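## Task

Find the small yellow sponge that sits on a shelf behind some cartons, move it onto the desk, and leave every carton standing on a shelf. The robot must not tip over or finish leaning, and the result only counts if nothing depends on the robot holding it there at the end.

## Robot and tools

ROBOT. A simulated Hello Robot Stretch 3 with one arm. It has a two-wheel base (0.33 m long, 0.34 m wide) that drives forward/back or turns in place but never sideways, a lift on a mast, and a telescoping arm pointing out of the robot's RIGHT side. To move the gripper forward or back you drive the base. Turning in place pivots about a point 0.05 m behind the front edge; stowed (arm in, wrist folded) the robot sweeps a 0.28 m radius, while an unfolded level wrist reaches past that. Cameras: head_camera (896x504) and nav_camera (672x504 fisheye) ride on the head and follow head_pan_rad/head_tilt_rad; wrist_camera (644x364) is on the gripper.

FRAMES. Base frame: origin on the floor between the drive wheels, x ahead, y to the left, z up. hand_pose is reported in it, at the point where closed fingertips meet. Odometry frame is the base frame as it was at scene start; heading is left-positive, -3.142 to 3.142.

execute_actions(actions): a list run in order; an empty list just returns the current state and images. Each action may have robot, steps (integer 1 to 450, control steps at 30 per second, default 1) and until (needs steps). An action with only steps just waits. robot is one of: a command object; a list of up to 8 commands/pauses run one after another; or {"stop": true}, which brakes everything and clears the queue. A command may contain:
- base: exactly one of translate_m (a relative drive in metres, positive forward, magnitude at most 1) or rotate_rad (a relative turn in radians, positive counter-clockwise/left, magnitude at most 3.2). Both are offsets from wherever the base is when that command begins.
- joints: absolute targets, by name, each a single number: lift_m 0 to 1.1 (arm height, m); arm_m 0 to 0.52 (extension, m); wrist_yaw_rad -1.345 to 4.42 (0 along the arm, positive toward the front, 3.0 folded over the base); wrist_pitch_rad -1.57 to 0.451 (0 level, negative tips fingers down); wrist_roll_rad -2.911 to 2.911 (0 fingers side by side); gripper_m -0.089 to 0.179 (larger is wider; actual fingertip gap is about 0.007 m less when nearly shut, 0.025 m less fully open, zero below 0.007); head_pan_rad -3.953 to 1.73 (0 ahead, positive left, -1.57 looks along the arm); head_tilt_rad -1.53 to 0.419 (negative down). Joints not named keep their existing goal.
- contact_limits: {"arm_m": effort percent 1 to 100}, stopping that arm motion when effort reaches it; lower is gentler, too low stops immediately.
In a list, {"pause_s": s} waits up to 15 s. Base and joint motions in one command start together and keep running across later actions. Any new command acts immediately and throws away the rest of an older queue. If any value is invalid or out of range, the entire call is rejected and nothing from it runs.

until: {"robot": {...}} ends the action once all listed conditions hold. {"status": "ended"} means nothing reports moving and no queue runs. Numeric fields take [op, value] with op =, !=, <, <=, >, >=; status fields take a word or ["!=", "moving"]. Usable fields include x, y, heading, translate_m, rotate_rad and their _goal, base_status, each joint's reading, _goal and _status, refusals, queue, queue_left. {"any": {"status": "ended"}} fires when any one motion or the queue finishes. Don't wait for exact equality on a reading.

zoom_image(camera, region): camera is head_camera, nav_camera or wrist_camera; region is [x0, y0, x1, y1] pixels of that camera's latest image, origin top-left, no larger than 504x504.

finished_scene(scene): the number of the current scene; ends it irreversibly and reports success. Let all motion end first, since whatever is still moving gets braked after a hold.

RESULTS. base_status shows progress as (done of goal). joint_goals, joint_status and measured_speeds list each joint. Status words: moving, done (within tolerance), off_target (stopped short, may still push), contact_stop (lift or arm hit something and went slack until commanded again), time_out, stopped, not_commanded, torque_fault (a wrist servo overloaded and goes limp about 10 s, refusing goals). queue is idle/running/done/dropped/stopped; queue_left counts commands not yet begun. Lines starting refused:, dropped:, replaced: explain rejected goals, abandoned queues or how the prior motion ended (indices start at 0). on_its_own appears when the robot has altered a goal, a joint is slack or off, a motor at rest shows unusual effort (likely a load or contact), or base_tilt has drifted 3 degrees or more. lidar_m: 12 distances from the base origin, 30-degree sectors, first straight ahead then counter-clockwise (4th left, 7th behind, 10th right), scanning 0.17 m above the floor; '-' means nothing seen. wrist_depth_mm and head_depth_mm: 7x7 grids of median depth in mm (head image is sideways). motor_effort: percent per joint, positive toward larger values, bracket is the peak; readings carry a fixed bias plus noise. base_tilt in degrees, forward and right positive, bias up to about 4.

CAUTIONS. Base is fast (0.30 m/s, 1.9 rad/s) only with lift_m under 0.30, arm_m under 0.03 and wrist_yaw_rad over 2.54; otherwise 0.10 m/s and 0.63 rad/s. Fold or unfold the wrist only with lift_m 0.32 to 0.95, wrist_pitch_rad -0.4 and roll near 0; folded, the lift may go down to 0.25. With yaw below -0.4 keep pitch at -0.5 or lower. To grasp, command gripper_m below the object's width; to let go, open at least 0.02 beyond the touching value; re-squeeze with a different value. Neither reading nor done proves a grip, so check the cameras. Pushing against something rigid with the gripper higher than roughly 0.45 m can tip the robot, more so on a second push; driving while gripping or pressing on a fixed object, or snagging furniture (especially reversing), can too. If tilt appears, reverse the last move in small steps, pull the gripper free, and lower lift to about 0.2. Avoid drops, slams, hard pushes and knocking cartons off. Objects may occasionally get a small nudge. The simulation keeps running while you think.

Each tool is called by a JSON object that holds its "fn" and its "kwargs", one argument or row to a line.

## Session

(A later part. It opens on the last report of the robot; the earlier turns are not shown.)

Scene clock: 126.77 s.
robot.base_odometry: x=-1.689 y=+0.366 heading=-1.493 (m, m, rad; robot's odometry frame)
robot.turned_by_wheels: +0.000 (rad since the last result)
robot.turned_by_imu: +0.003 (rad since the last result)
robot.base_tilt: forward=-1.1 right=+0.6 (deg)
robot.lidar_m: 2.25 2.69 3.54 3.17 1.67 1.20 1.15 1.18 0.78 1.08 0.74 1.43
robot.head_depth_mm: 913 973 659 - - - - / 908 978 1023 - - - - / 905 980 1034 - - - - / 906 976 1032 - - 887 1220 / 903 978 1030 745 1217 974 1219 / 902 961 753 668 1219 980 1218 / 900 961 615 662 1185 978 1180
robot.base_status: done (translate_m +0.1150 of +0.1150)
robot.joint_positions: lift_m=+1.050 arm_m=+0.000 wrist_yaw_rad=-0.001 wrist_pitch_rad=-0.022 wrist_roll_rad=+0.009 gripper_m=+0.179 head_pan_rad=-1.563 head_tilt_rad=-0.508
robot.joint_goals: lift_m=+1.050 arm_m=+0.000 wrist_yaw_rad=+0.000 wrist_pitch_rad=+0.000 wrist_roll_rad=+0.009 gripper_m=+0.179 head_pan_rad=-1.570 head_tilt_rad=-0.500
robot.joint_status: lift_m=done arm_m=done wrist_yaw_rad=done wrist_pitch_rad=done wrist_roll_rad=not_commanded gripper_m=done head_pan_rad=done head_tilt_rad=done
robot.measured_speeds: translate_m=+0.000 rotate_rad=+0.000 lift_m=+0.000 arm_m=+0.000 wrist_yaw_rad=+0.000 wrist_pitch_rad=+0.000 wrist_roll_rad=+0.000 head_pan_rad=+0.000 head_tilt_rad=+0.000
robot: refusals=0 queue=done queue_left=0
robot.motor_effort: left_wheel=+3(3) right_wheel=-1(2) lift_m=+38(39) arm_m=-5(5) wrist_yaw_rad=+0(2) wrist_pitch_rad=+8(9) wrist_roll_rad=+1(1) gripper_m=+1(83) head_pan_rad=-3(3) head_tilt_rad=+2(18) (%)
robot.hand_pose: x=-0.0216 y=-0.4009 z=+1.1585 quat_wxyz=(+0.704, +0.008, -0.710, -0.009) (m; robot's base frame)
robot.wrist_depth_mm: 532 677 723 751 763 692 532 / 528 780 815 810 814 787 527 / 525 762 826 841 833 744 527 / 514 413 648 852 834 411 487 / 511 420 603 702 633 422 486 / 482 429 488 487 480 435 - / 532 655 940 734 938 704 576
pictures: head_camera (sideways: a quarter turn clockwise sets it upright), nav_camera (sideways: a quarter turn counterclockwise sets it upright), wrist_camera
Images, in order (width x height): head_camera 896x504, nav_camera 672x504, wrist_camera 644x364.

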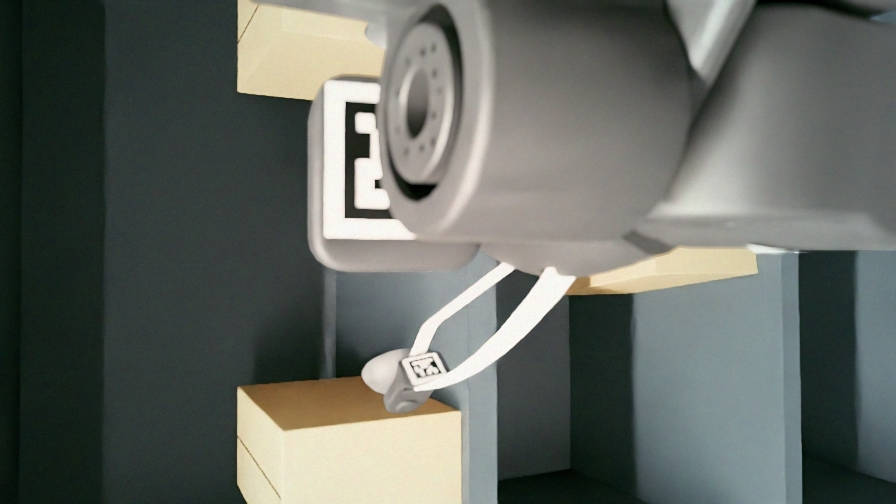

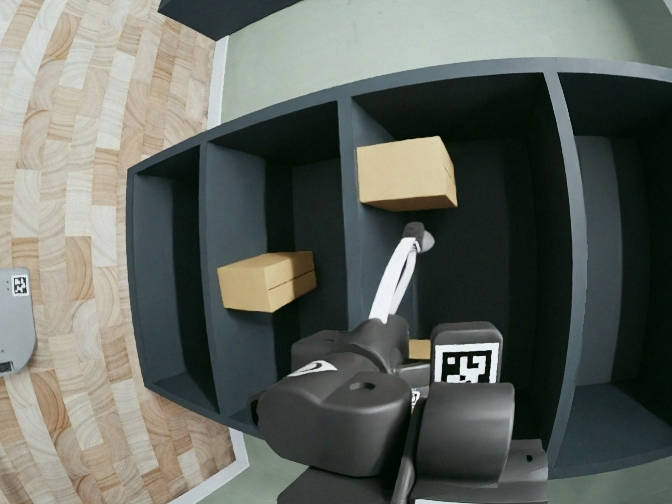

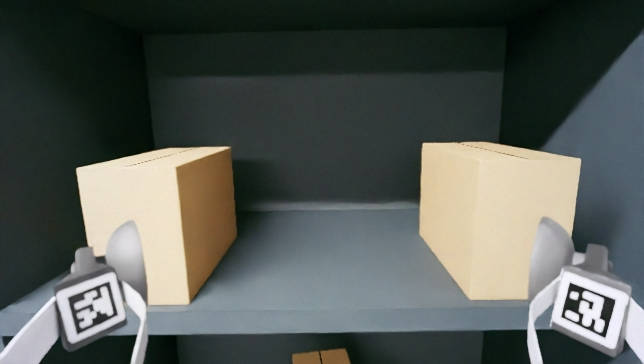

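{"fn": "execute_actions", "kwargs": {
  "actions": [
    {"robot":[{"joints":{"lift_m":1.0,"gripper_m":0.03}},{"joints":{"arm_m":0.5}}],"steps":450,"until":{"robot":{"status":"ended"}}}
  ]
}}

Scene clock: 144.90 s.
robot.base_odometry: x=-1.689 y=+0.366 heading=-1.493 (m, m, rad; robot's odometry frame)
robot.turned_by_wheels: +0.000 (rad since the last result)
robot.turned_by_imu: +0.002 (rad since the last result)
robot.base_tilt: forward=-1.0 right=+0.6 (deg)
robot.lidar_m: 2.26 2.69 3.56 3.18 1.67 1.20 1.15 1.18 0.78 1.08 0.74 1.43
robot.head_depth_mm: 911 971 - 677 1208 979 1194 / 907 968 977 745 1230 982 1221 / 908 966 939 745 1230 902 1221 / 907 972 1032 744 959 868 1221 / 905 972 1034 744 1222 979 1223 / 903 960 752 676 1217 978 1222 / 899 959 616 662 1183 979 1184
robot.base_status: done (translate_m +0.1150 of +0.1150)
robot.joint_positions: lift_m=+1.000 arm_m=+0.500 wrist_yaw_rad=-0.001 wrist_pitch_rad=-0.022 wrist_roll_rad=+0.009 gripper_m=+0.030 head_pan_rad=-1.563 head_tilt_rad=-0.507
robot.joint_goals: lift_m=+1.000 arm_m=+0.500 wrist_yaw_rad=+0.000 wrist_pitch_rad=+0.000 wrist_roll_rad=+0.009 gripper_m=+0.030 head_pan_rad=-1.570 head_tilt_rad=-0.500
robot.joint_status: lift_m=done arm_m=done wrist_yaw_rad=done wrist_pitch_rad=done wrist_roll_rad=not_commanded gripper_m=done head_pan_rad=done head_tilt_rad=done
robot.measured_speeds: translate_m=+0.000 rotate_rad=+0.000 lift_m=+0.000 arm_m=+0.000 wrist_yaw_rad=+0.000 wrist_pitch_rad=+0.000 wrist_roll_rad=+0.000 head_pan_rad=+0.000 head_tilt_rad=+0.000
robot: refusals=0 queue=done queue_left=0
robot.motor_effort: left_wheel=+2(2) right_wheel=-1(2) lift_m=+19(38) arm_m=+4(2) wrist_yaw_rad=+0(0) wrist_pitch_rad=+8(8) wrist_roll_rad=+1(1) gripper_m=+0(83) head_pan_rad=-4(5) head_tilt_rad=+2(2) (%)
robot.hand_pose: x=-0.0216 y=-0.9003 z=+1.1093 quat_wxyz=(+0.704, +0.008, -0.710, -0.008) (m; robot's base frame)
robot.wrist_depth_mm: 323 322 322 321 323 323 322 / 335 333 330 332 330 329 330 / 344 344 341 340 339 337 340 / 351 350 352 352 350 348 348 / 364 363 362 360 359 361 363 / 372 372 369 368 - 367 365 / 300 296 287 293 283 289 283
pictures: head_camera (sideways: a quarter turn clockwise sets it upright), nav_camera (sideways: a quarter turn counterclockwise sets it upright), wrist_camera
Images, in order (width x height): head_camera 896x504, nav_camera 672x504, wrist_camera 644x364.

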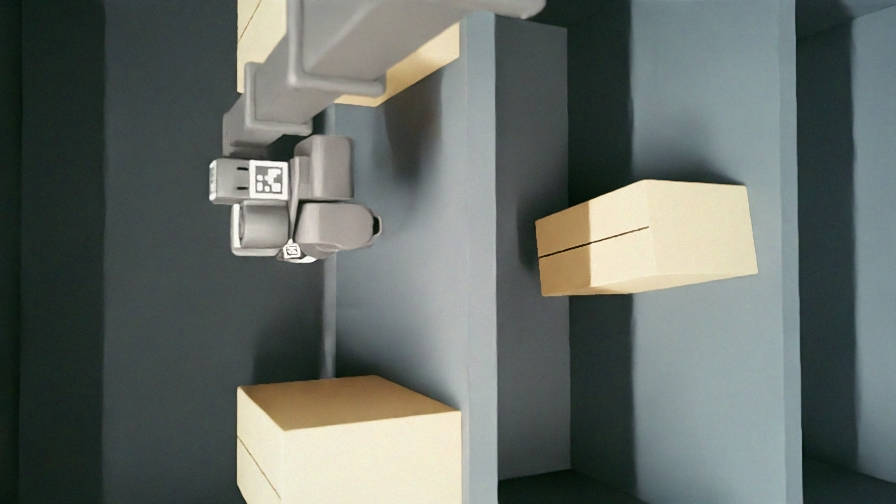

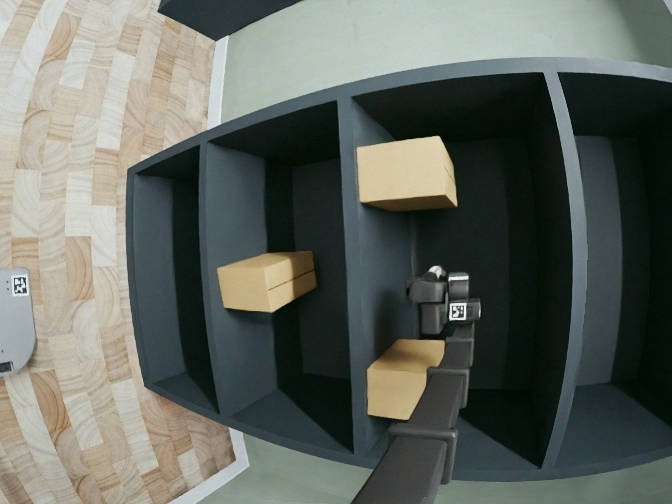

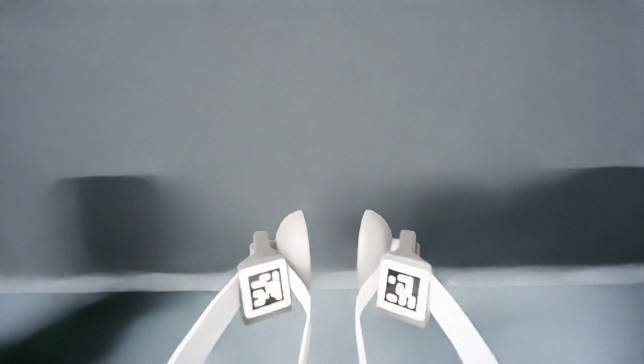

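{"fn": "execute_actions", "kwargs": {
  "actions": [
    {"robot":{"joints":{"wrist_pitch_rad":-0.25,"wrist_yaw_rad":0.45}},"steps":100,"until":{"robot":{"status":"ended"}}}
  ]
}}

{"fn": "execute_actions", "kwargs": {
  "actions": [
    {"robot":{"joints":{"wrist_yaw_rad":-0.38}},"steps":100,"until":{"robot":{"status":"ended"}}}
  ]
}}

Scene clock: 152.77 s.
robot.base_odometry: x=-1.689 y=+0.366 heading=-1.493 (m, m, rad; robot's odometry frame)
robot.turned_by_wheels: +0.000 (rad since the last result)
robot.turned_by_imu: +0.001 (rad since the last result)
robot.base_tilt: forward=-1.0 right=+0.7 (deg)
robot.lidar_m: 2.27 2.69 3.56 3.17 1.66 1.20 1.15 1.18 0.78 1.08 0.74 1.43
robot.head_depth_mm: 909 969 - 675 1208 981 1192 / 909 969 975 745 1231 975 1220 / 910 968 - 745 1228 903 1217 / 906 973 - 746 956 870 1222 / 908 974 1029 742 1220 976 1223 / 900 962 753 677 1218 975 1224 / 898 961 615 664 1183 978 1181
robot.base_status: done (translate_m +0.1150 of +0.1150)
robot.joint_positions: lift_m=+1.000 arm_m=+0.500 wrist_yaw_rad=+0.447 wrist_pitch_rad=-0.267 wrist_roll_rad=+0.009 gripper_m=+0.030 head_pan_rad=-1.563 head_tilt_rad=-0.507
robot.joint_goals: lift_m=+1.000 arm_m=+0.500 wrist_yaw_rad=+0.450 wrist_pitch_rad=-0.250 wrist_roll_rad=+0.009 gripper_m=+0.030 head_pan_rad=-1.570 head_tilt_rad=-0.500
robot.joint_status: lift_m=done arm_m=done wrist_yaw_rad=done wrist_pitch_rad=done wrist_roll_rad=not_commanded gripper_m=done head_pan_rad=done head_tilt_rad=done
robot.measured_speeds: translate_m=+0.000 rotate_rad=+0.000 lift_m=+0.000 arm_m=+0.000 wrist_yaw_rad=+0.000 wrist_pitch_rad=+0.000 wrist_roll_rad=+0.000 head_pan_rad=+0.000 head_tilt_rad=+0.000
robot: refusals=0 queue=done queue_left=0
robot.motor_effort: left_wheel=+2(2) right_wheel=-2(1) lift_m=+18(19) arm_m=+5(5) wrist_yaw_rad=+2(3) wrist_pitch_rad=+6(8) wrist_roll_rad=+1(1) gripper_m=+1(1) head_pan_rad=-5(3) head_tilt_rad=+2(3) (%)
robot.hand_pose: x=+0.0826 y=-0.8619 z=+1.0483 quat_wxyz=(+0.701, +0.247, -0.666, +0.062) (m; robot's base frame)
robot.wrist_depth_mm: 126 149 384 348 313 283 259 / 129 153 406 371 328 297 272 / 132 157 429 403 348 315 285 / 135 161 225 379 356 325 301 / 138 166 225 293 296 279 275 / 140 171 216 229 - 225 224 / 142 175 191 194 188 190 187
pictures: head_camera (sideways: a quarter turn clockwise sets it upright), nav_camera (sideways: a quarter turn counterclockwise sets it upright), wrist_camera
Images, in order (width x height): head_camera 896x504, nav_camera 672x504, wrist_camera 644x364.

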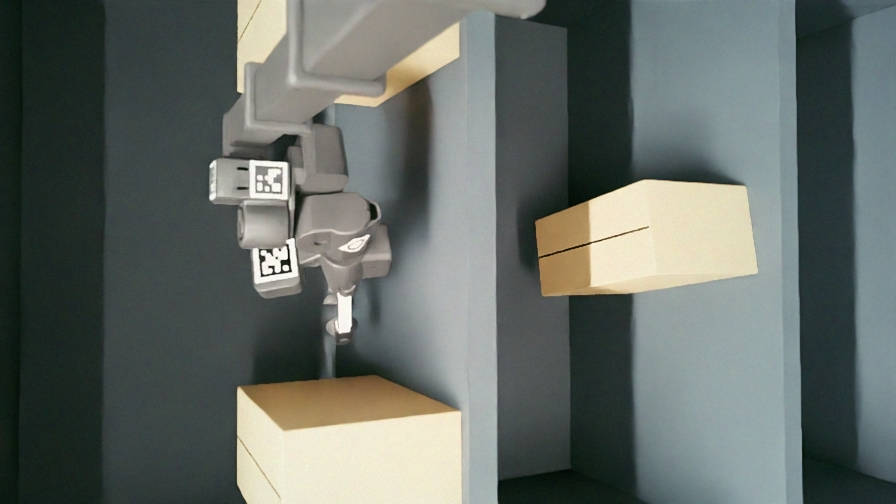

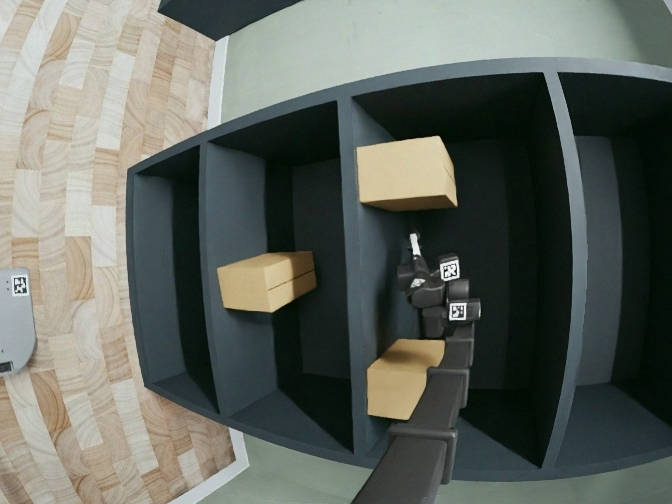

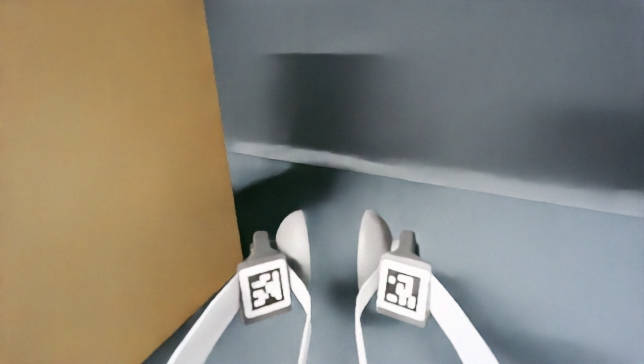

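Scene clock: 154.17 s.
robot.base_odometry: x=-1.689 y=+0.366 heading=-1.493 (m, m, rad; robot's odometry frame)
robot.turned_by_wheels: +0.000 (rad since the last result)
robot.turned_by_imu: +0.000 (rad since the last result)
robot.base_tilt: forward=-1.0 right=+0.6 (deg)
robot.lidar_m: 2.26 2.70 3.57 3.18 1.67 1.20 1.15 1.19 0.77 1.08 0.74 1.43
robot.head_depth_mm: 907 969 - 675 1203 981 1198 / 907 971 1005 745 1228 979 1217 / 907 968 - 743 1225 906 1226 / 907 975 1032 744 954 870 1221 / 901 973 1031 743 1221 979 1220 / 902 963 751 676 1212 978 1221 / 898 959 616 664 1179 976 1182
robot.base_status: done (translate_m +0.1150 of +0.1150)
robot.joint_positions: lift_m=+1.000 arm_m=+0.500 wrist_yaw_rad=-0.377 wrist_pitch_rad=-0.267 wrist_roll_rad=+0.009 gripper_m=+0.030 head_pan_rad=-1.563 head_tilt_rad=-0.507
robot.joint_goals: lift_m=+1.000 arm_m=+0.500 wrist_yaw_rad=-0.380 wrist_pitch_rad=-0.250 wrist_roll_rad=+0.009 gripper_m=+0.030 head_pan_rad=-1.570 head_tilt_rad=-0.500
robot.joint_status: lift_m=done arm_m=done wrist_yaw_rad=done wrist_pitch_rad=done wrist_roll_rad=not_commanded gripper_m=done head_pan_rad=done head_tilt_rad=done
robot.measured_speeds: translate_m=+0.000 rotate_rad=+0.000 lift_m=+0.000 arm_m=+0.000 wrist_yaw_rad=+0.000 wrist_pitch_rad=+0.000 wrist_roll_rad=+0.000 head_pan_rad=+0.000 head_tilt_rad=+0.000
robot: refusals=0 queue=done queue_left=0
robot.motor_effort: left_wheel=+2(2) right_wheel=-1(1) lift_m=+19(18) arm_m=+4(4) wrist_yaw_rad=-3(2) wrist_pitch_rad=+6(6) wrist_roll_rad=+1(1) gripper_m=+0(0) head_pan_rad=-5(4) head_tilt_rad=+2(2) (%)
robot.hand_pose: x=-0.1101 y=-0.8685 z=+1.0483 quat_wxyz=(+0.668, -0.040, -0.709, -0.224) (m; robot's base frame)
robot.wrist_depth_mm: 266 284 310 338 373 149 117 / 279 298 328 362 392 154 119 / 291 316 348 382 419 159 122 / 311 335 359 377 351 164 125 / 298 294 292 291 236 169 128 / 237 236 238 230 - 175 132 / 197 197 191 194 188 174 135
pictures: head_camera (sideways: a quarter turn clockwise sets it upright), nav_camera (sideways: a quarter turn counterclockwise sets it upright), wrist_camera
Images, in order (width x height): head_camera 896x504, nav_camera 672x504, wrist_camera 644x364.

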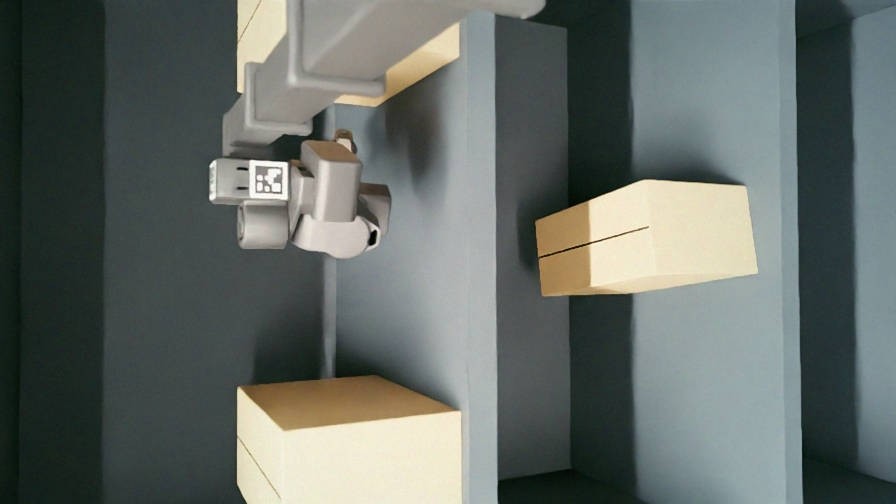

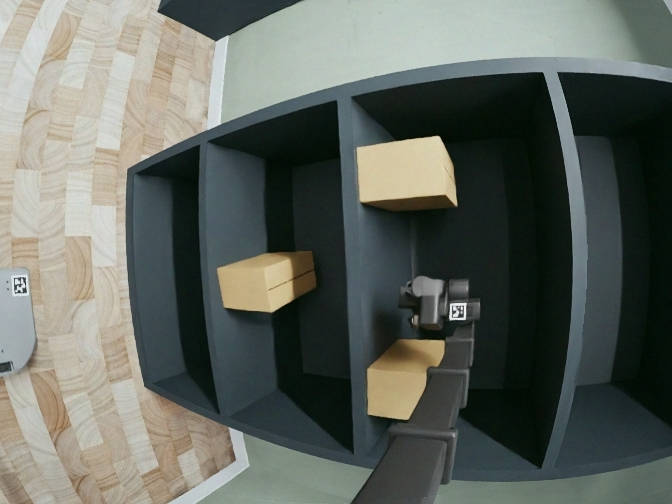

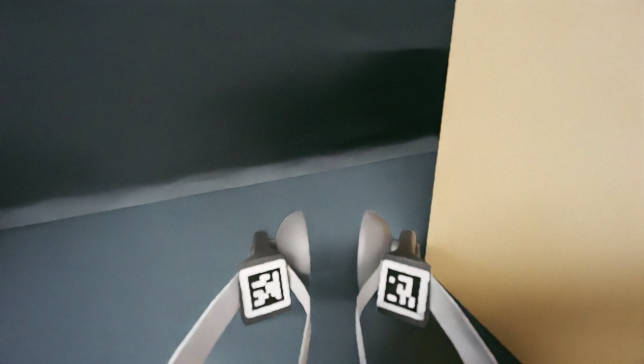

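{"fn": "execute_actions", "kwargs": {
  "actions": [
    {"robot":[{"joints":{"wrist_yaw_rad":0,"head_pan_rad":-2.7,"head_tilt_rad":-0.35}},{"joints":{"arm_m":0.0}}],"steps":450,"until":{"robot":{"status":"ended"}}}
  ]
}}

Scene clock: 172.10 s.
robot.base_odometry: x=-1.689 y=+0.366 heading=-1.493 (m, m, rad; robot's odometry frame)
robot.turned_by_wheels: +0.000 (rad since the last result)
robot.turned_by_imu: +0.002 (rad since the last result)
robot.base_tilt: forward=-1.0 right=+0.7 (deg)
robot.lidar_m: 2.26 2.69 3.55 3.18 1.67 1.20 1.15 1.18 0.78 1.08 0.74 1.43
robot.head_depth_mm: 960 1005 1054 1110 1177 1245 1294 / 1000 1049 1102 1168 1230 1308 - / 1038 1091 1151 1216 1289 1373 - / 1084 1142 1212 1280 1359 1443 - / 1132 1197 1279 1348 1438 1518 - / 1179 1251 1334 1430 1537 1607 - / 1238 1318 1409 1507 1589 - -
robot.base_status: done (translate_m +0.1150 of +0.1150)
robot.joint_positions: lift_m=+1.000 arm_m=+0.000 wrist_yaw_rad=-0.002 wrist_pitch_rad=-0.268 wrist_roll_rad=+0.009 gripper_m=+0.030 head_pan_rad=-2.693 head_tilt_rad=-0.359
robot.joint_goals: lift_m=+1.000 arm_m=+0.000 wrist_yaw_rad=+0.000 wrist_pitch_rad=-0.250 wrist_roll_rad=+0.009 gripper_m=+0.030 head_pan_rad=-2.700 head_tilt_rad=-0.350
robot.joint_status: lift_m=done arm_m=done wrist_yaw_rad=done wrist_pitch_rad=done wrist_roll_rad=not_commanded gripper_m=done head_pan_rad=done head_tilt_rad=done
robot.measured_speeds: translate_m=+0.000 rotate_rad=+0.000 lift_m=+0.000 arm_m=+0.000 wrist_yaw_rad=+0.000 wrist_pitch_rad=+0.000 wrist_roll_rad=+0.000 head_pan_rad=+0.000 head_tilt_rad=+0.000
robot: refusals=0 queue=done queue_left=0
robot.motor_effort: left_wheel=+2(2) right_wheel=-1(1) lift_m=+19(19) arm_m=-4(9) wrist_yaw_rad=+1(4) wrist_pitch_rad=+7(7) wrist_roll_rad=+1(1) gripper_m=+0(1) head_pan_rad=-5(56) head_tilt_rad=+3(12) (%)
robot.hand_pose: x=-0.0219 y=-0.3860 z=+1.0480 quat_wxyz=(+0.698, +0.094, -0.704, -0.096) (m; robot's base frame)
robot.wrist_depth_mm: 422 372 736 762 750 365 374 / 472 387 785 804 774 386 459 / 491 412 527 567 542 414 466 / 434 430 426 429 433 422 423 / 521 753 989 961 977 802 538 / 530 762 924 628 - 798 542 / 592 705 729 606 727 715 604
pictures: head_camera (sideways: a quarter turn clockwise sets it upright), nav_camera (sideways: a quarter turn counterclockwise sets it upright), wrist_camera
Images, in order (width x height): head_camera 896x504, nav_camera 672x504, wrist_camera 644x364.

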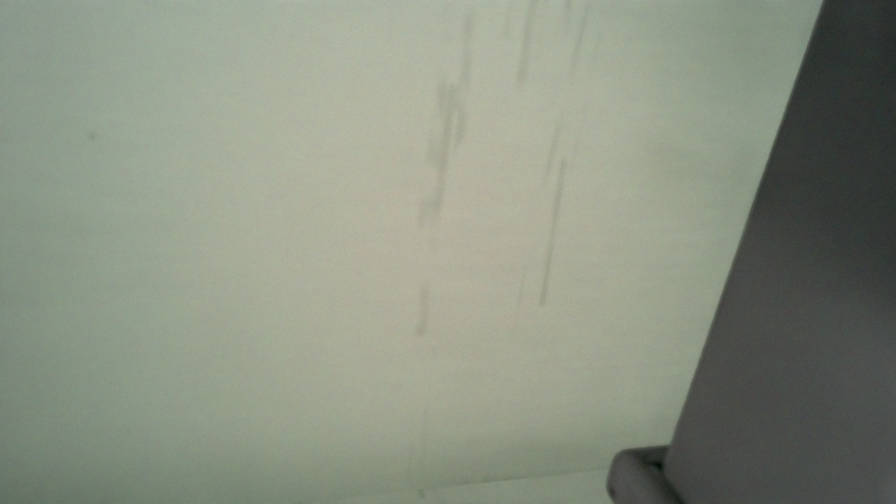

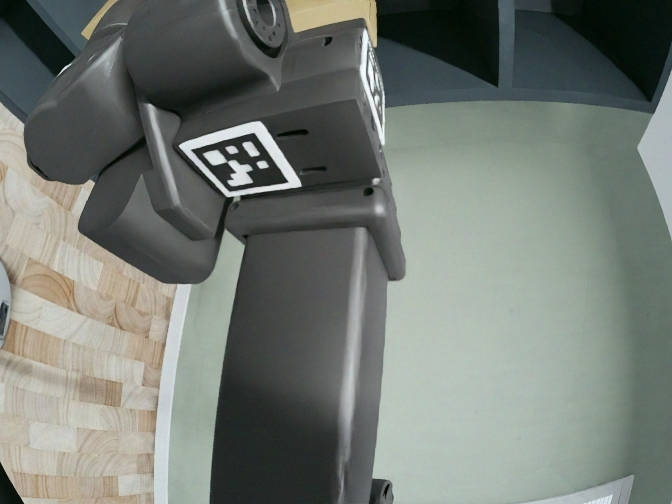

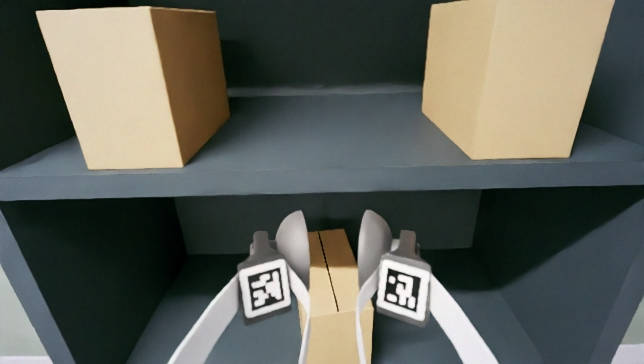

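{"fn": "execute_actions", "kwargs": {
  "actions": [
    {"robot":{"joints":{"head_pan_rad":-0.55,"head_tilt_rad":-0.45}},"steps":450,"until":{"robot":{"status":"ended"}}}
  ]
}}

Scene clock: 180.87 s.
robot.base_odometry: x=-1.689 y=+0.366 heading=-1.493 (m, m, rad; robot's odometry frame)
robot.turned_by_wheels: +0.000 (rad since the last result)
robot.turned_by_imu: +0.001 (rad since the last result)
robot.base_tilt: forward=-1.1 right=+0.6 (deg)
robot.lidar_m: 2.26 2.69 3.55 3.18 1.67 1.20 1.15 1.18 0.78 1.08 0.74 1.43
robot.head_depth_mm: 1199 1244 1311 1374 1447 1540 941 / 1324 1394 1475 1558 1647 1689 1434 / 1394 1491 1609 1715 1854 1778 1426 / 1307 1396 1499 1618 1760 1774 1426 / 1226 1311 1426 1535 1686 1738 1423 / 1949 2064 1907 2262 2218 1768 1434 / 1889 2000 2414 2645 2337 1762 1427
robot.base_status: done (translate_m +0.1150 of +0.1150)
robot.joint_positions: lift_m=+1.000 arm_m=+0.000 wrist_yaw_rad=-0.002 wrist_pitch_rad=-0.268 wrist_roll_rad=+0.009 gripper_m=+0.030 head_pan_rad=-0.557 head_tilt_rad=-0.444
robot.joint_goals: lift_m=+1.000 arm_m=+0.000 wrist_yaw_rad=+0.000 wrist_pitch_rad=-0.250 wrist_roll_rad=+0.009 gripper_m=+0.030 head_pan_rad=-0.550 head_tilt_rad=-0.450
robot.joint_status: lift_m=done arm_m=done wrist_yaw_rad=done wrist_pitch_rad=done wrist_roll_rad=not_commanded gripper_m=done head_pan_rad=done head_tilt_rad=done
robot.measured_speeds: translate_m=+0.000 rotate_rad=+0.000 lift_m=+0.000 arm_m=+0.000 wrist_yaw_rad=+0.000 wrist_pitch_rad=+0.000 wrist_roll_rad=+0.000 head_pan_rad=+0.000 head_tilt_rad=+0.000
robot: refusals=0 queue=done queue_left=0
robot.motor_effort: left_wheel=+2(2) right_wheel=-2(1) lift_m=+19(18) arm_m=-4(4) wrist_yaw_rad=+1(1) wrist_pitch_rad=+7(7) wrist_roll_rad=+1(1) gripper_m=+1(0) head_pan_rad=+5(56) head_tilt_rad=-2(7) (%)
robot.hand_pose: x=-0.0219 y=-0.3860 z=+1.0480 quat_wxyz=(+0.698, +0.094, -0.704, -0.096) (m; robot's base frame)
robot.wrist_depth_mm: 421 370 743 757 752 368 371 / 470 387 785 791 760 388 461 / 490 411 522 555 544 411 463 / 437 427 430 426 431 421 421 / 520 761 995 979 984 819 537 / 528 753 919 628 - 806 543 / 583 708 745 602 717 721 602
pictures: head_camera (sideways: a quarter turn clockwise sets it upright), nav_camera (sideways: a quarter turn counterclockwise sets it upright), wrist_camera
Images, in order (width x height): head_camera 896x504, nav_camera 672x504, wrist_camera 644x364.

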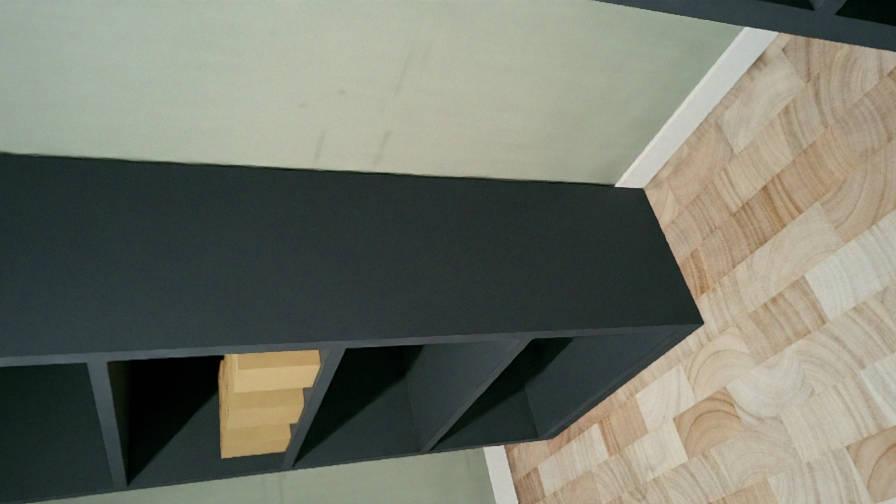

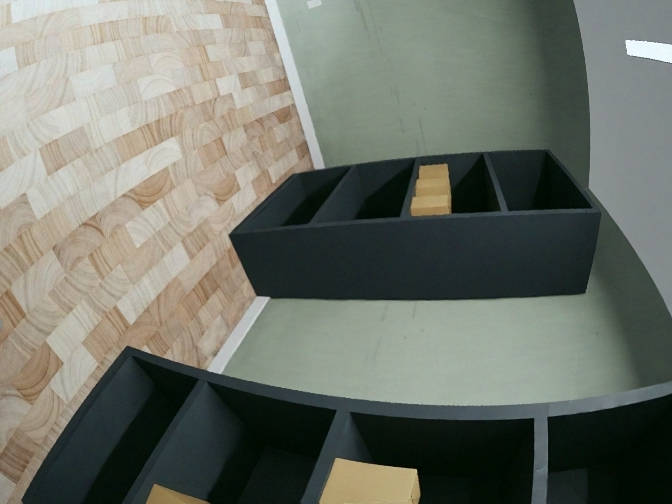

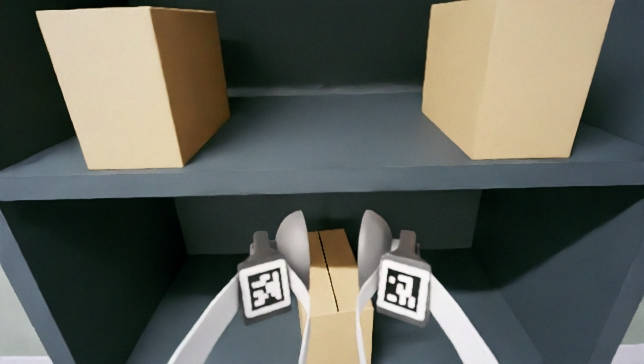

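{"fn": "execute_actions", "kwargs": {
  "actions": [
    {"robot":{"base":{"translate_m":-0.3},"joints":{"head_pan_rad":-1.15,"head_tilt_rad":-0.45,"lift_m":0.6}},"steps":450,"until":{"robot":{"status":"ended"}}}
  ]
}}

{"fn": "execute_actions", "kwargs": {
  "actions": [
    {"robot":{"base":{"translate_m":0.65},"joints":{"head_pan_rad":-2.0}},"steps":450,"until":{"robot":{"status":"ended"}}}
  ]
}}

Scene clock: 198.60 s.
robot.base_odometry: x=-1.712 y=+0.665 heading=-1.493 (m, m, rad; robot's odometry frame)
robot.turned_by_wheels: +0.000 (rad since the last result)
robot.turned_by_imu: +0.002 (rad since the last result)
robot.base_tilt: forward=-1.0 right=+0.6 (deg)
robot.lidar_m: 2.54 2.99 3.69 3.23 1.23 0.89 0.85 0.87 1.16 0.66 0.99 0.94
robot.head_depth_mm: 766 944 959 626 1154 1045 848 / 764 982 1048 819 1210 1048 869 / 766 1021 1094 817 1053 898 923 / 765 1065 1131 818 1294 893 1245 / 769 1108 900 844 1350 1049 1310 / 771 1085 767 796 1232 1045 1314 / 775 933 911 873 1067 1076 1207
robot.base_status: done (translate_m -0.3000 of -0.3000)
robot.joint_positions: lift_m=+0.600 arm_m=+0.000 wrist_yaw_rad=-0.002 wrist_pitch_rad=-0.269 wrist_roll_rad=+0.009 gripper_m=+0.030 head_pan_rad=-1.143 head_tilt_rad=-0.444
robot.joint_goals: lift_m=+0.600 arm_m=+0.000 wrist_yaw_rad=+0.000 wrist_pitch_rad=-0.250 wrist_roll_rad=+0.009 gripper_m=+0.030 head_pan_rad=-1.150 head_tilt_rad=-0.450
robot.joint_status: lift_m=done arm_m=done wrist_yaw_rad=done wrist_pitch_rad=done wrist_roll_rad=not_commanded gripper_m=done head_pan_rad=done head_tilt_rad=done
robot.measured_speeds: translate_m=+0.000 rotate_rad=+0.000 lift_m=+0.000 arm_m=+0.000 wrist_yaw_rad=+0.000 wrist_pitch_rad=+0.000 wrist_roll_rad=+0.000 head_pan_rad=+0.000 head_tilt_rad=+0.000
robot: refusals=0 queue=done queue_left=0
robot.motor_effort: left_wheel=+3(4) right_wheel=-1(5) lift_m=+18(18) arm_m=-4(4) wrist_yaw_rad=+0(1) wrist_pitch_rad=+7(7) wrist_roll_rad=+1(1) gripper_m=+1(0) head_pan_rad=-5(45) head_tilt_rad=-2(0) (%)
robot.hand_pose: x=-0.0219 y=-0.3860 z=+0.6479 quat_wxyz=(+0.698, +0.094, -0.704, -0.096) (m; robot's base frame)
robot.wrist_depth_mm: 777 756 762 768 455 788 784 / 424 460 810 816 460 833 842 / 685 460 768 755 465 891 888 / 514 474 523 510 475 944 947 / 462 - - - 461 - 975 / 872 993 - 985 - - 970 / 814 814 809 812 730 880 886
pictures: head_camera (sideways: a quarter turn clockwise sets it upright), nav_camera (sideways: a quarter turn counterclockwise sets it upright), wrist_camera
Images, in order (width x height): head_camera 896x504, nav_camera 672x504, wrist_camera 644x364.

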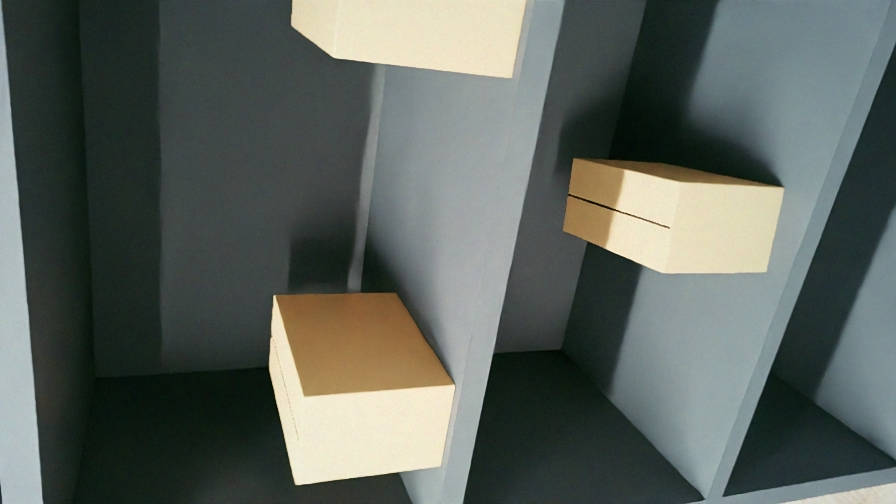

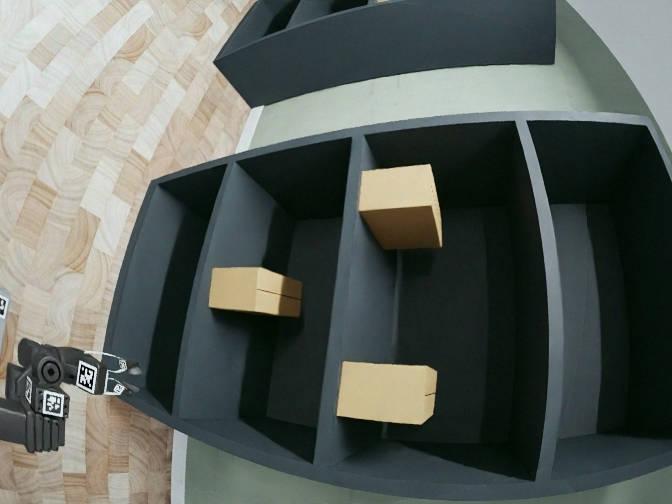

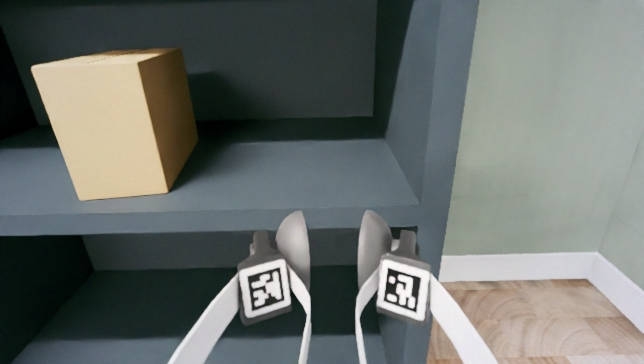

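Scene clock: 206.40 s.
robot.base_odometry: x=-1.662 y=+0.017 heading=-1.493 (m, m, rad; robot's odometry frame)
robot.turned_by_wheels: +0.000 (rad since the last result)
robot.turned_by_imu: +0.002 (rad since the last result)
robot.base_tilt: forward=-1.1 right=+0.6 (deg)
robot.lidar_m: 2.25 2.33 3.09 3.64 2.17 1.57 1.50 1.02 1.11 0.63 1.13 1.12
robot.head_depth_mm: 768 1038 812 865 1182 1145 1275 / 770 1164 882 873 1321 1082 1349 / 769 1136 1168 872 1376 966 1307 / 772 1077 1145 815 1051 939 1274 / 773 1032 1097 764 1209 1043 919 / 777 985 640 648 1208 1042 868 / 782 941 659 638 1148 1044 843
robot.base_status: done (translate_m +0.6500 of +0.6500)
robot.joint_positions: lift_m=+0.600 arm_m=+0.000 wrist_yaw_rad=-0.002 wrist_pitch_rad=-0.269 wrist_roll_rad=+0.009 gripper_m=+0.030 head_pan_rad=-1.993 head_tilt_rad=-0.444
robot.joint_goals: lift_m=+0.600 arm_m=+0.000 wrist_yaw_rad=+0.000 wrist_pitch_rad=-0.250 wrist_roll_rad=+0.009 gripper_m=+0.030 head_pan_rad=-2.000 head_tilt_rad=-0.450
robot.joint_status: lift_m=done arm_m=done wrist_yaw_rad=done wrist_pitch_rad=done wrist_roll_rad=not_commanded gripper_m=done head_pan_rad=done head_tilt_rad=done
robot.measured_speeds: translate_m=+0.000 rotate_rad=+0.000 lift_m=+0.000 arm_m=+0.000 wrist_yaw_rad=+0.000 wrist_pitch_rad=+0.000 wrist_roll_rad=+0.000 head_pan_rad=+0.000 head_tilt_rad=+0.000
robot: refusals=0 queue=done queue_left=0
robot.motor_effort: left_wheel=+2(8) right_wheel=-1(3) lift_m=+18(18) arm_m=-4(4) wrist_yaw_rad=+1(1) wrist_pitch_rad=+7(7) wrist_roll_rad=+1(1) gripper_m=+0(1) head_pan_rad=-5(55) head_tilt_rad=-1(1) (%)
robot.hand_pose: x=-0.0219 y=-0.3860 z=+0.6479 quat_wxyz=(+0.698, +0.094, -0.704, -0.096) (m; robot's base frame)
robot.wrist_depth_mm: 775 762 421 754 754 739 743 / 815 804 412 787 795 543 402 / 867 875 836 752 743 549 429 / 928 920 912 515 506 497 451 / - - - 442 438 974 897 / - - - 975 - 934 916 / 932 919 879 779 781 791 773
pictures: head_camera (sideways: a quarter turn clockwise sets it upright), nav_camera (sideways: a quarter turn counterclockwise sets it upright), wrist_camera
Images, in order (width x height): head_camera 896x504, nav_camera 672x504, wrist_camera 644x364.

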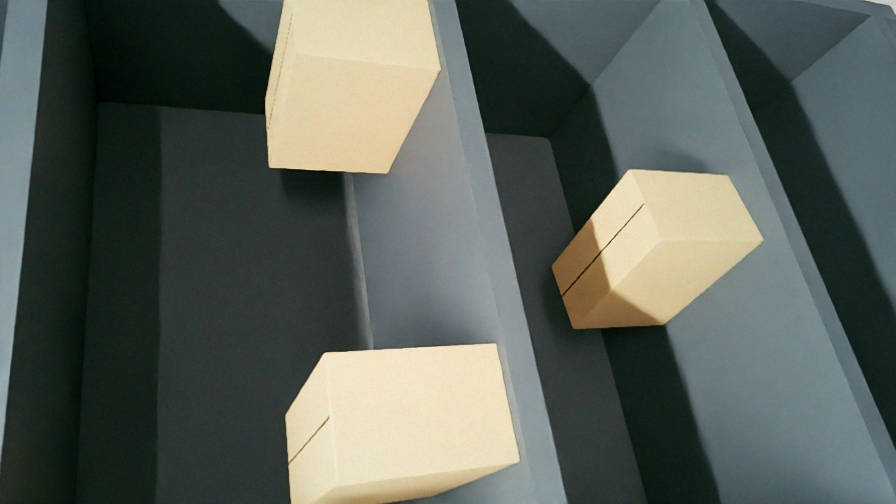

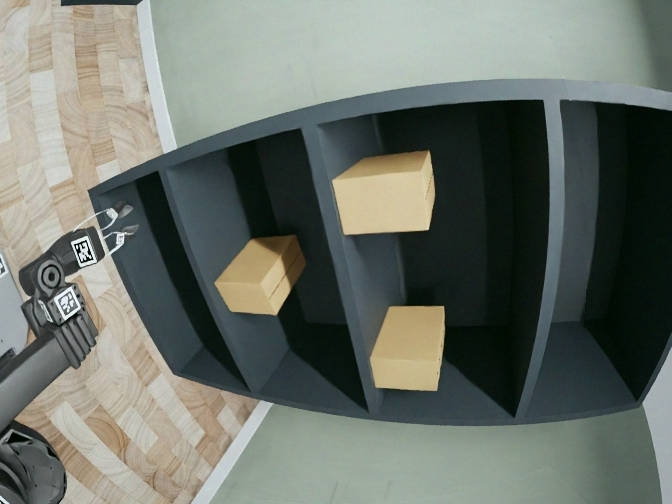

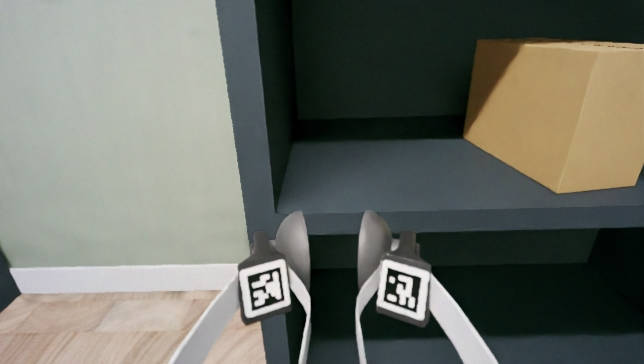

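{"fn": "execute_actions", "kwargs": {
  "actions": [
    {"robot":{"base":{"translate_m":0.5},"joints":{"head_pan_rad":-1.25,"head_tilt_rad":-0.4}},"steps":450,"until":{"robot":{"status":"ended"}}}
  ]
}}

{"fn": "execute_actions", "kwargs": {
  "actions": [
    {"robot":{"base":{"translate_m":0.25},"joints":{"head_pan_rad":-1.57}},"steps":450,"until":{"robot":{"status":"ended"}}}
  ]
}}

Scene clock: 221.20 s.
robot.base_odometry: x=-1.623 y=-0.482 heading=-1.493 (m, m, rad; robot's odometry frame)
robot.turned_by_wheels: +0.000 (rad since the last result)
robot.turned_by_imu: +0.002 (rad since the last result)
robot.base_tilt: forward=-1.0 right=+0.6 (deg)
robot.lidar_m: 1.75 1.81 2.44 3.23 2.90 2.09 2.00 1.44 0.75 1.08 0.75 1.44
robot.head_depth_mm: 879 930 986 1049 1118 1205 1300 / 905 956 1016 1082 1156 1249 1346 / 923 983 1043 1116 1201 1297 1386 / 953 1008 1078 1158 1241 1348 1434 / 957 1013 1075 1143 1210 1284 1357 / 799 826 858 893 933 979 1023 / 667 687 707 737 789 857 938
robot.base_status: done (translate_m +0.5000 of +0.5000)
robot.joint_positions: lift_m=+0.600 arm_m=+0.000 wrist_yaw_rad=-0.002 wrist_pitch_rad=-0.269 wrist_roll_rad=+0.009 gripper_m=+0.030 head_pan_rad=-1.257 head_tilt_rad=-0.409
robot.joint_goals: lift_m=+0.600 arm_m=+0.000 wrist_yaw_rad=+0.000 wrist_pitch_rad=-0.250 wrist_roll_rad=+0.009 gripper_m=+0.030 head_pan_rad=-1.250 head_tilt_rad=-0.400
robot.joint_status: lift_m=done arm_m=done wrist_yaw_rad=done wrist_pitch_rad=done wrist_roll_rad=not_commanded gripper_m=done head_pan_rad=done head_tilt_rad=done
robot.measured_speeds: translate_m=+0.000 rotate_rad=+0.000 lift_m=+0.000 arm_m=+0.000 wrist_yaw_rad=+0.000 wrist_pitch_rad=+0.000 wrist_roll_rad=+0.000 head_pan_rad=+0.000 head_tilt_rad=+0.000
robot: refusals=0 queue=done queue_left=0
robot.motor_effort: left_wheel=+2(8) right_wheel=-2(3) lift_m=+18(18) arm_m=-4(4) wrist_yaw_rad=+1(1) wrist_pitch_rad=+7(7) wrist_roll_rad=+1(1) gripper_m=+0(0) head_pan_rad=+4(51) head_tilt_rad=+2(7) (%)
robot.hand_pose: x=-0.0219 y=-0.3860 z=+0.6479 quat_wxyz=(+0.698, +0.094, -0.704, -0.096) (m; robot's base frame)
robot.wrist_depth_mm: 598 765 763 763 758 739 494 / 589 791 803 823 816 755 499 / 586 828 873 858 843 756 502 / 593 865 922 893 918 778 505 / 580 835 990 989 973 763 506 / 577 839 - - - 777 512 / 574 838 883 905 872 723 565
pictures: head_camera (sideways: a quarter turn clockwise sets it upright), nav_camera (sideways: a quarter turn counterclockwise sets it upright), wrist_camera
Images, in order (width x height): head_camera 896x504, nav_camera 672x504, wrist_camera 644x364.

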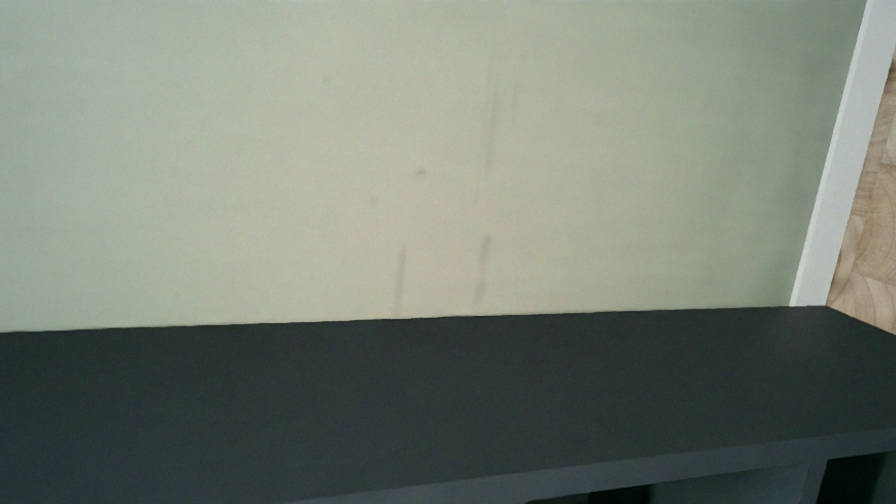

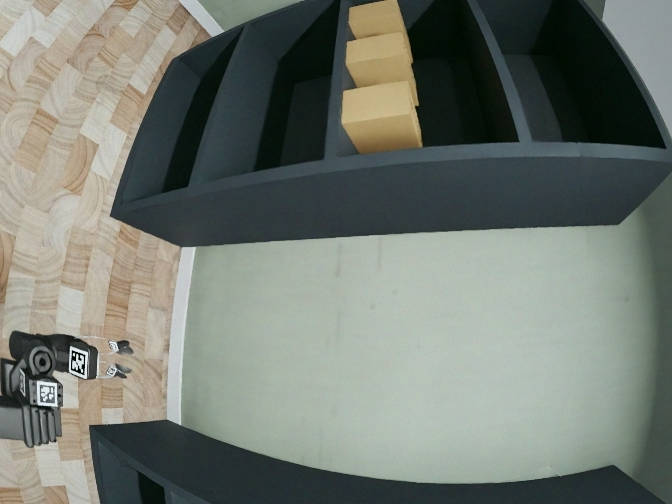

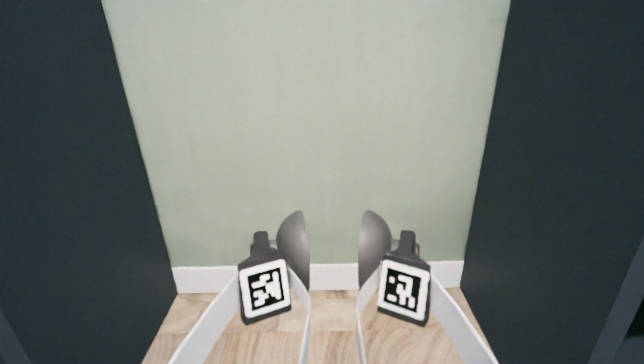

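Scene clock: 225.00 s.
robot.base_odometry: x=-1.604 y=-0.731 heading=-1.493 (m, m, rad; robot's odometry frame)
robot.turned_by_wheels: +0.000 (rad since the last result)
robot.turned_by_imu: +0.001 (rad since the last result)
robot.base_tilt: forward=-1.0 right=+0.6 (deg)
robot.lidar_m: 1.51 1.56 2.09 3.25 3.24 2.35 2.25 0.91 0.94 0.78 0.64 1.22
robot.head_depth_mm: 914 969 1035 1109 1195 1296 1390 / 910 970 1033 1108 1196 1289 1389 / 911 965 1030 1105 1187 1287 1392 / 907 964 1027 1098 1186 1280 1384 / 909 966 1029 1100 1187 1284 1383 / 890 938 939 937 932 930 926 / 613 609 606 608 647 710 824
robot.base_status: done (translate_m +0.2500 of +0.2500)
robot.joint_positions: lift_m=+0.600 arm_m=+0.000 wrist_yaw_rad=-0.002 wrist_pitch_rad=-0.269 wrist_roll_rad=+0.009 gripper_m=+0.030 head_pan_rad=-1.563 head_tilt_rad=-0.409
robot.joint_goals: lift_m=+0.600 arm_m=+0.000 wrist_yaw_rad=+0.000 wrist_pitch_rad=-0.250 wrist_roll_rad=+0.009 gripper_m=+0.030 head_pan_rad=-1.570 head_tilt_rad=-0.400
robot.joint_status: lift_m=done arm_m=done wrist_yaw_rad=done wrist_pitch_rad=done wrist_roll_rad=not_commanded gripper_m=done head_pan_rad=done head_tilt_rad=done
robot.measured_speeds: translate_m=+0.000 rotate_rad=+0.000 lift_m=+0.000 arm_m=+0.000 wrist_yaw_rad=+0.000 wrist_pitch_rad=+0.000 wrist_roll_rad=+0.000 head_pan_rad=+0.000 head_tilt_rad=+0.000
robot: refusals=0 queue=done queue_left=0
robot.motor_effort: left_wheel=+2(9) right_wheel=-2(3) lift_m=+18(18) arm_m=-4(4) wrist_yaw_rad=+1(1) wrist_pitch_rad=+7(7) wrist_roll_rad=+1(1) gripper_m=+0(0) head_pan_rad=-4(34) head_tilt_rad=+2(3) (%)
robot.hand_pose: x=-0.0219 y=-0.3860 z=+0.6479 quat_wxyz=(+0.698, +0.094, -0.704, -0.096) (m; robot's base frame)
robot.wrist_depth_mm: 720 402 746 758 758 747 756 / 787 401 772 805 783 804 786 / 812 393 777 850 849 852 836 / 542 423 766 896 914 921 820 / 433 430 705 967 957 982 821 / - 913 595 - - - 828 / 833 798 848 907 872 876 828
pictures: head_camera (sideways: a quarter turn clockwise sets it upright), nav_camera (sideways: a quarter turn counterclockwise sets it upright), wrist_camera
Images, in order (width x height): head_camera 896x504, nav_camera 672x504, wrist_camera 644x364.

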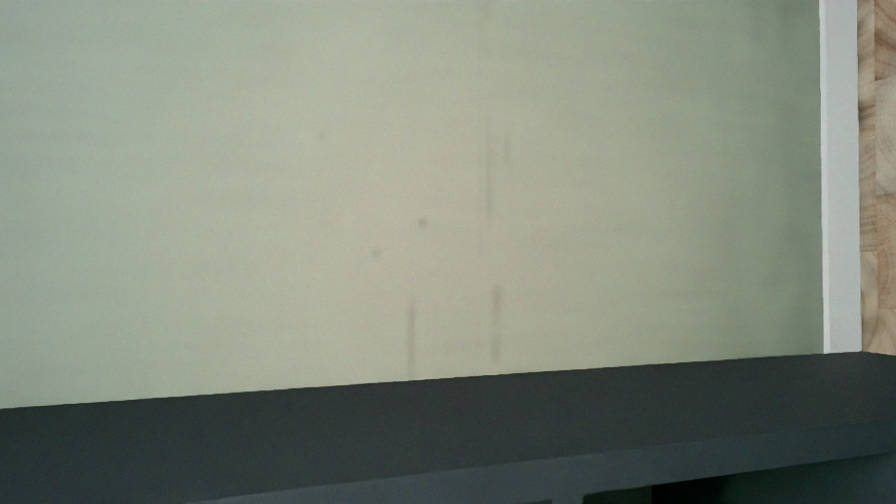

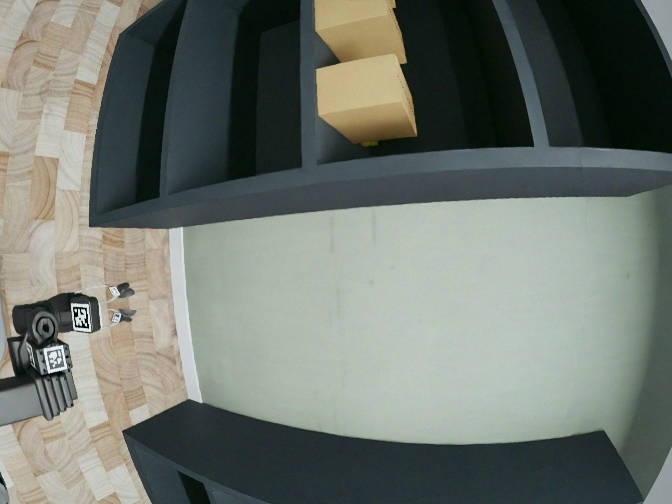

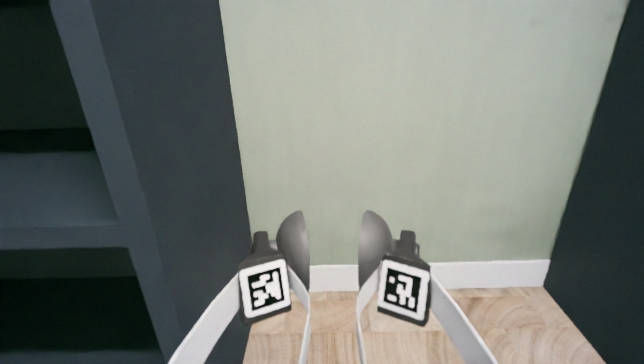

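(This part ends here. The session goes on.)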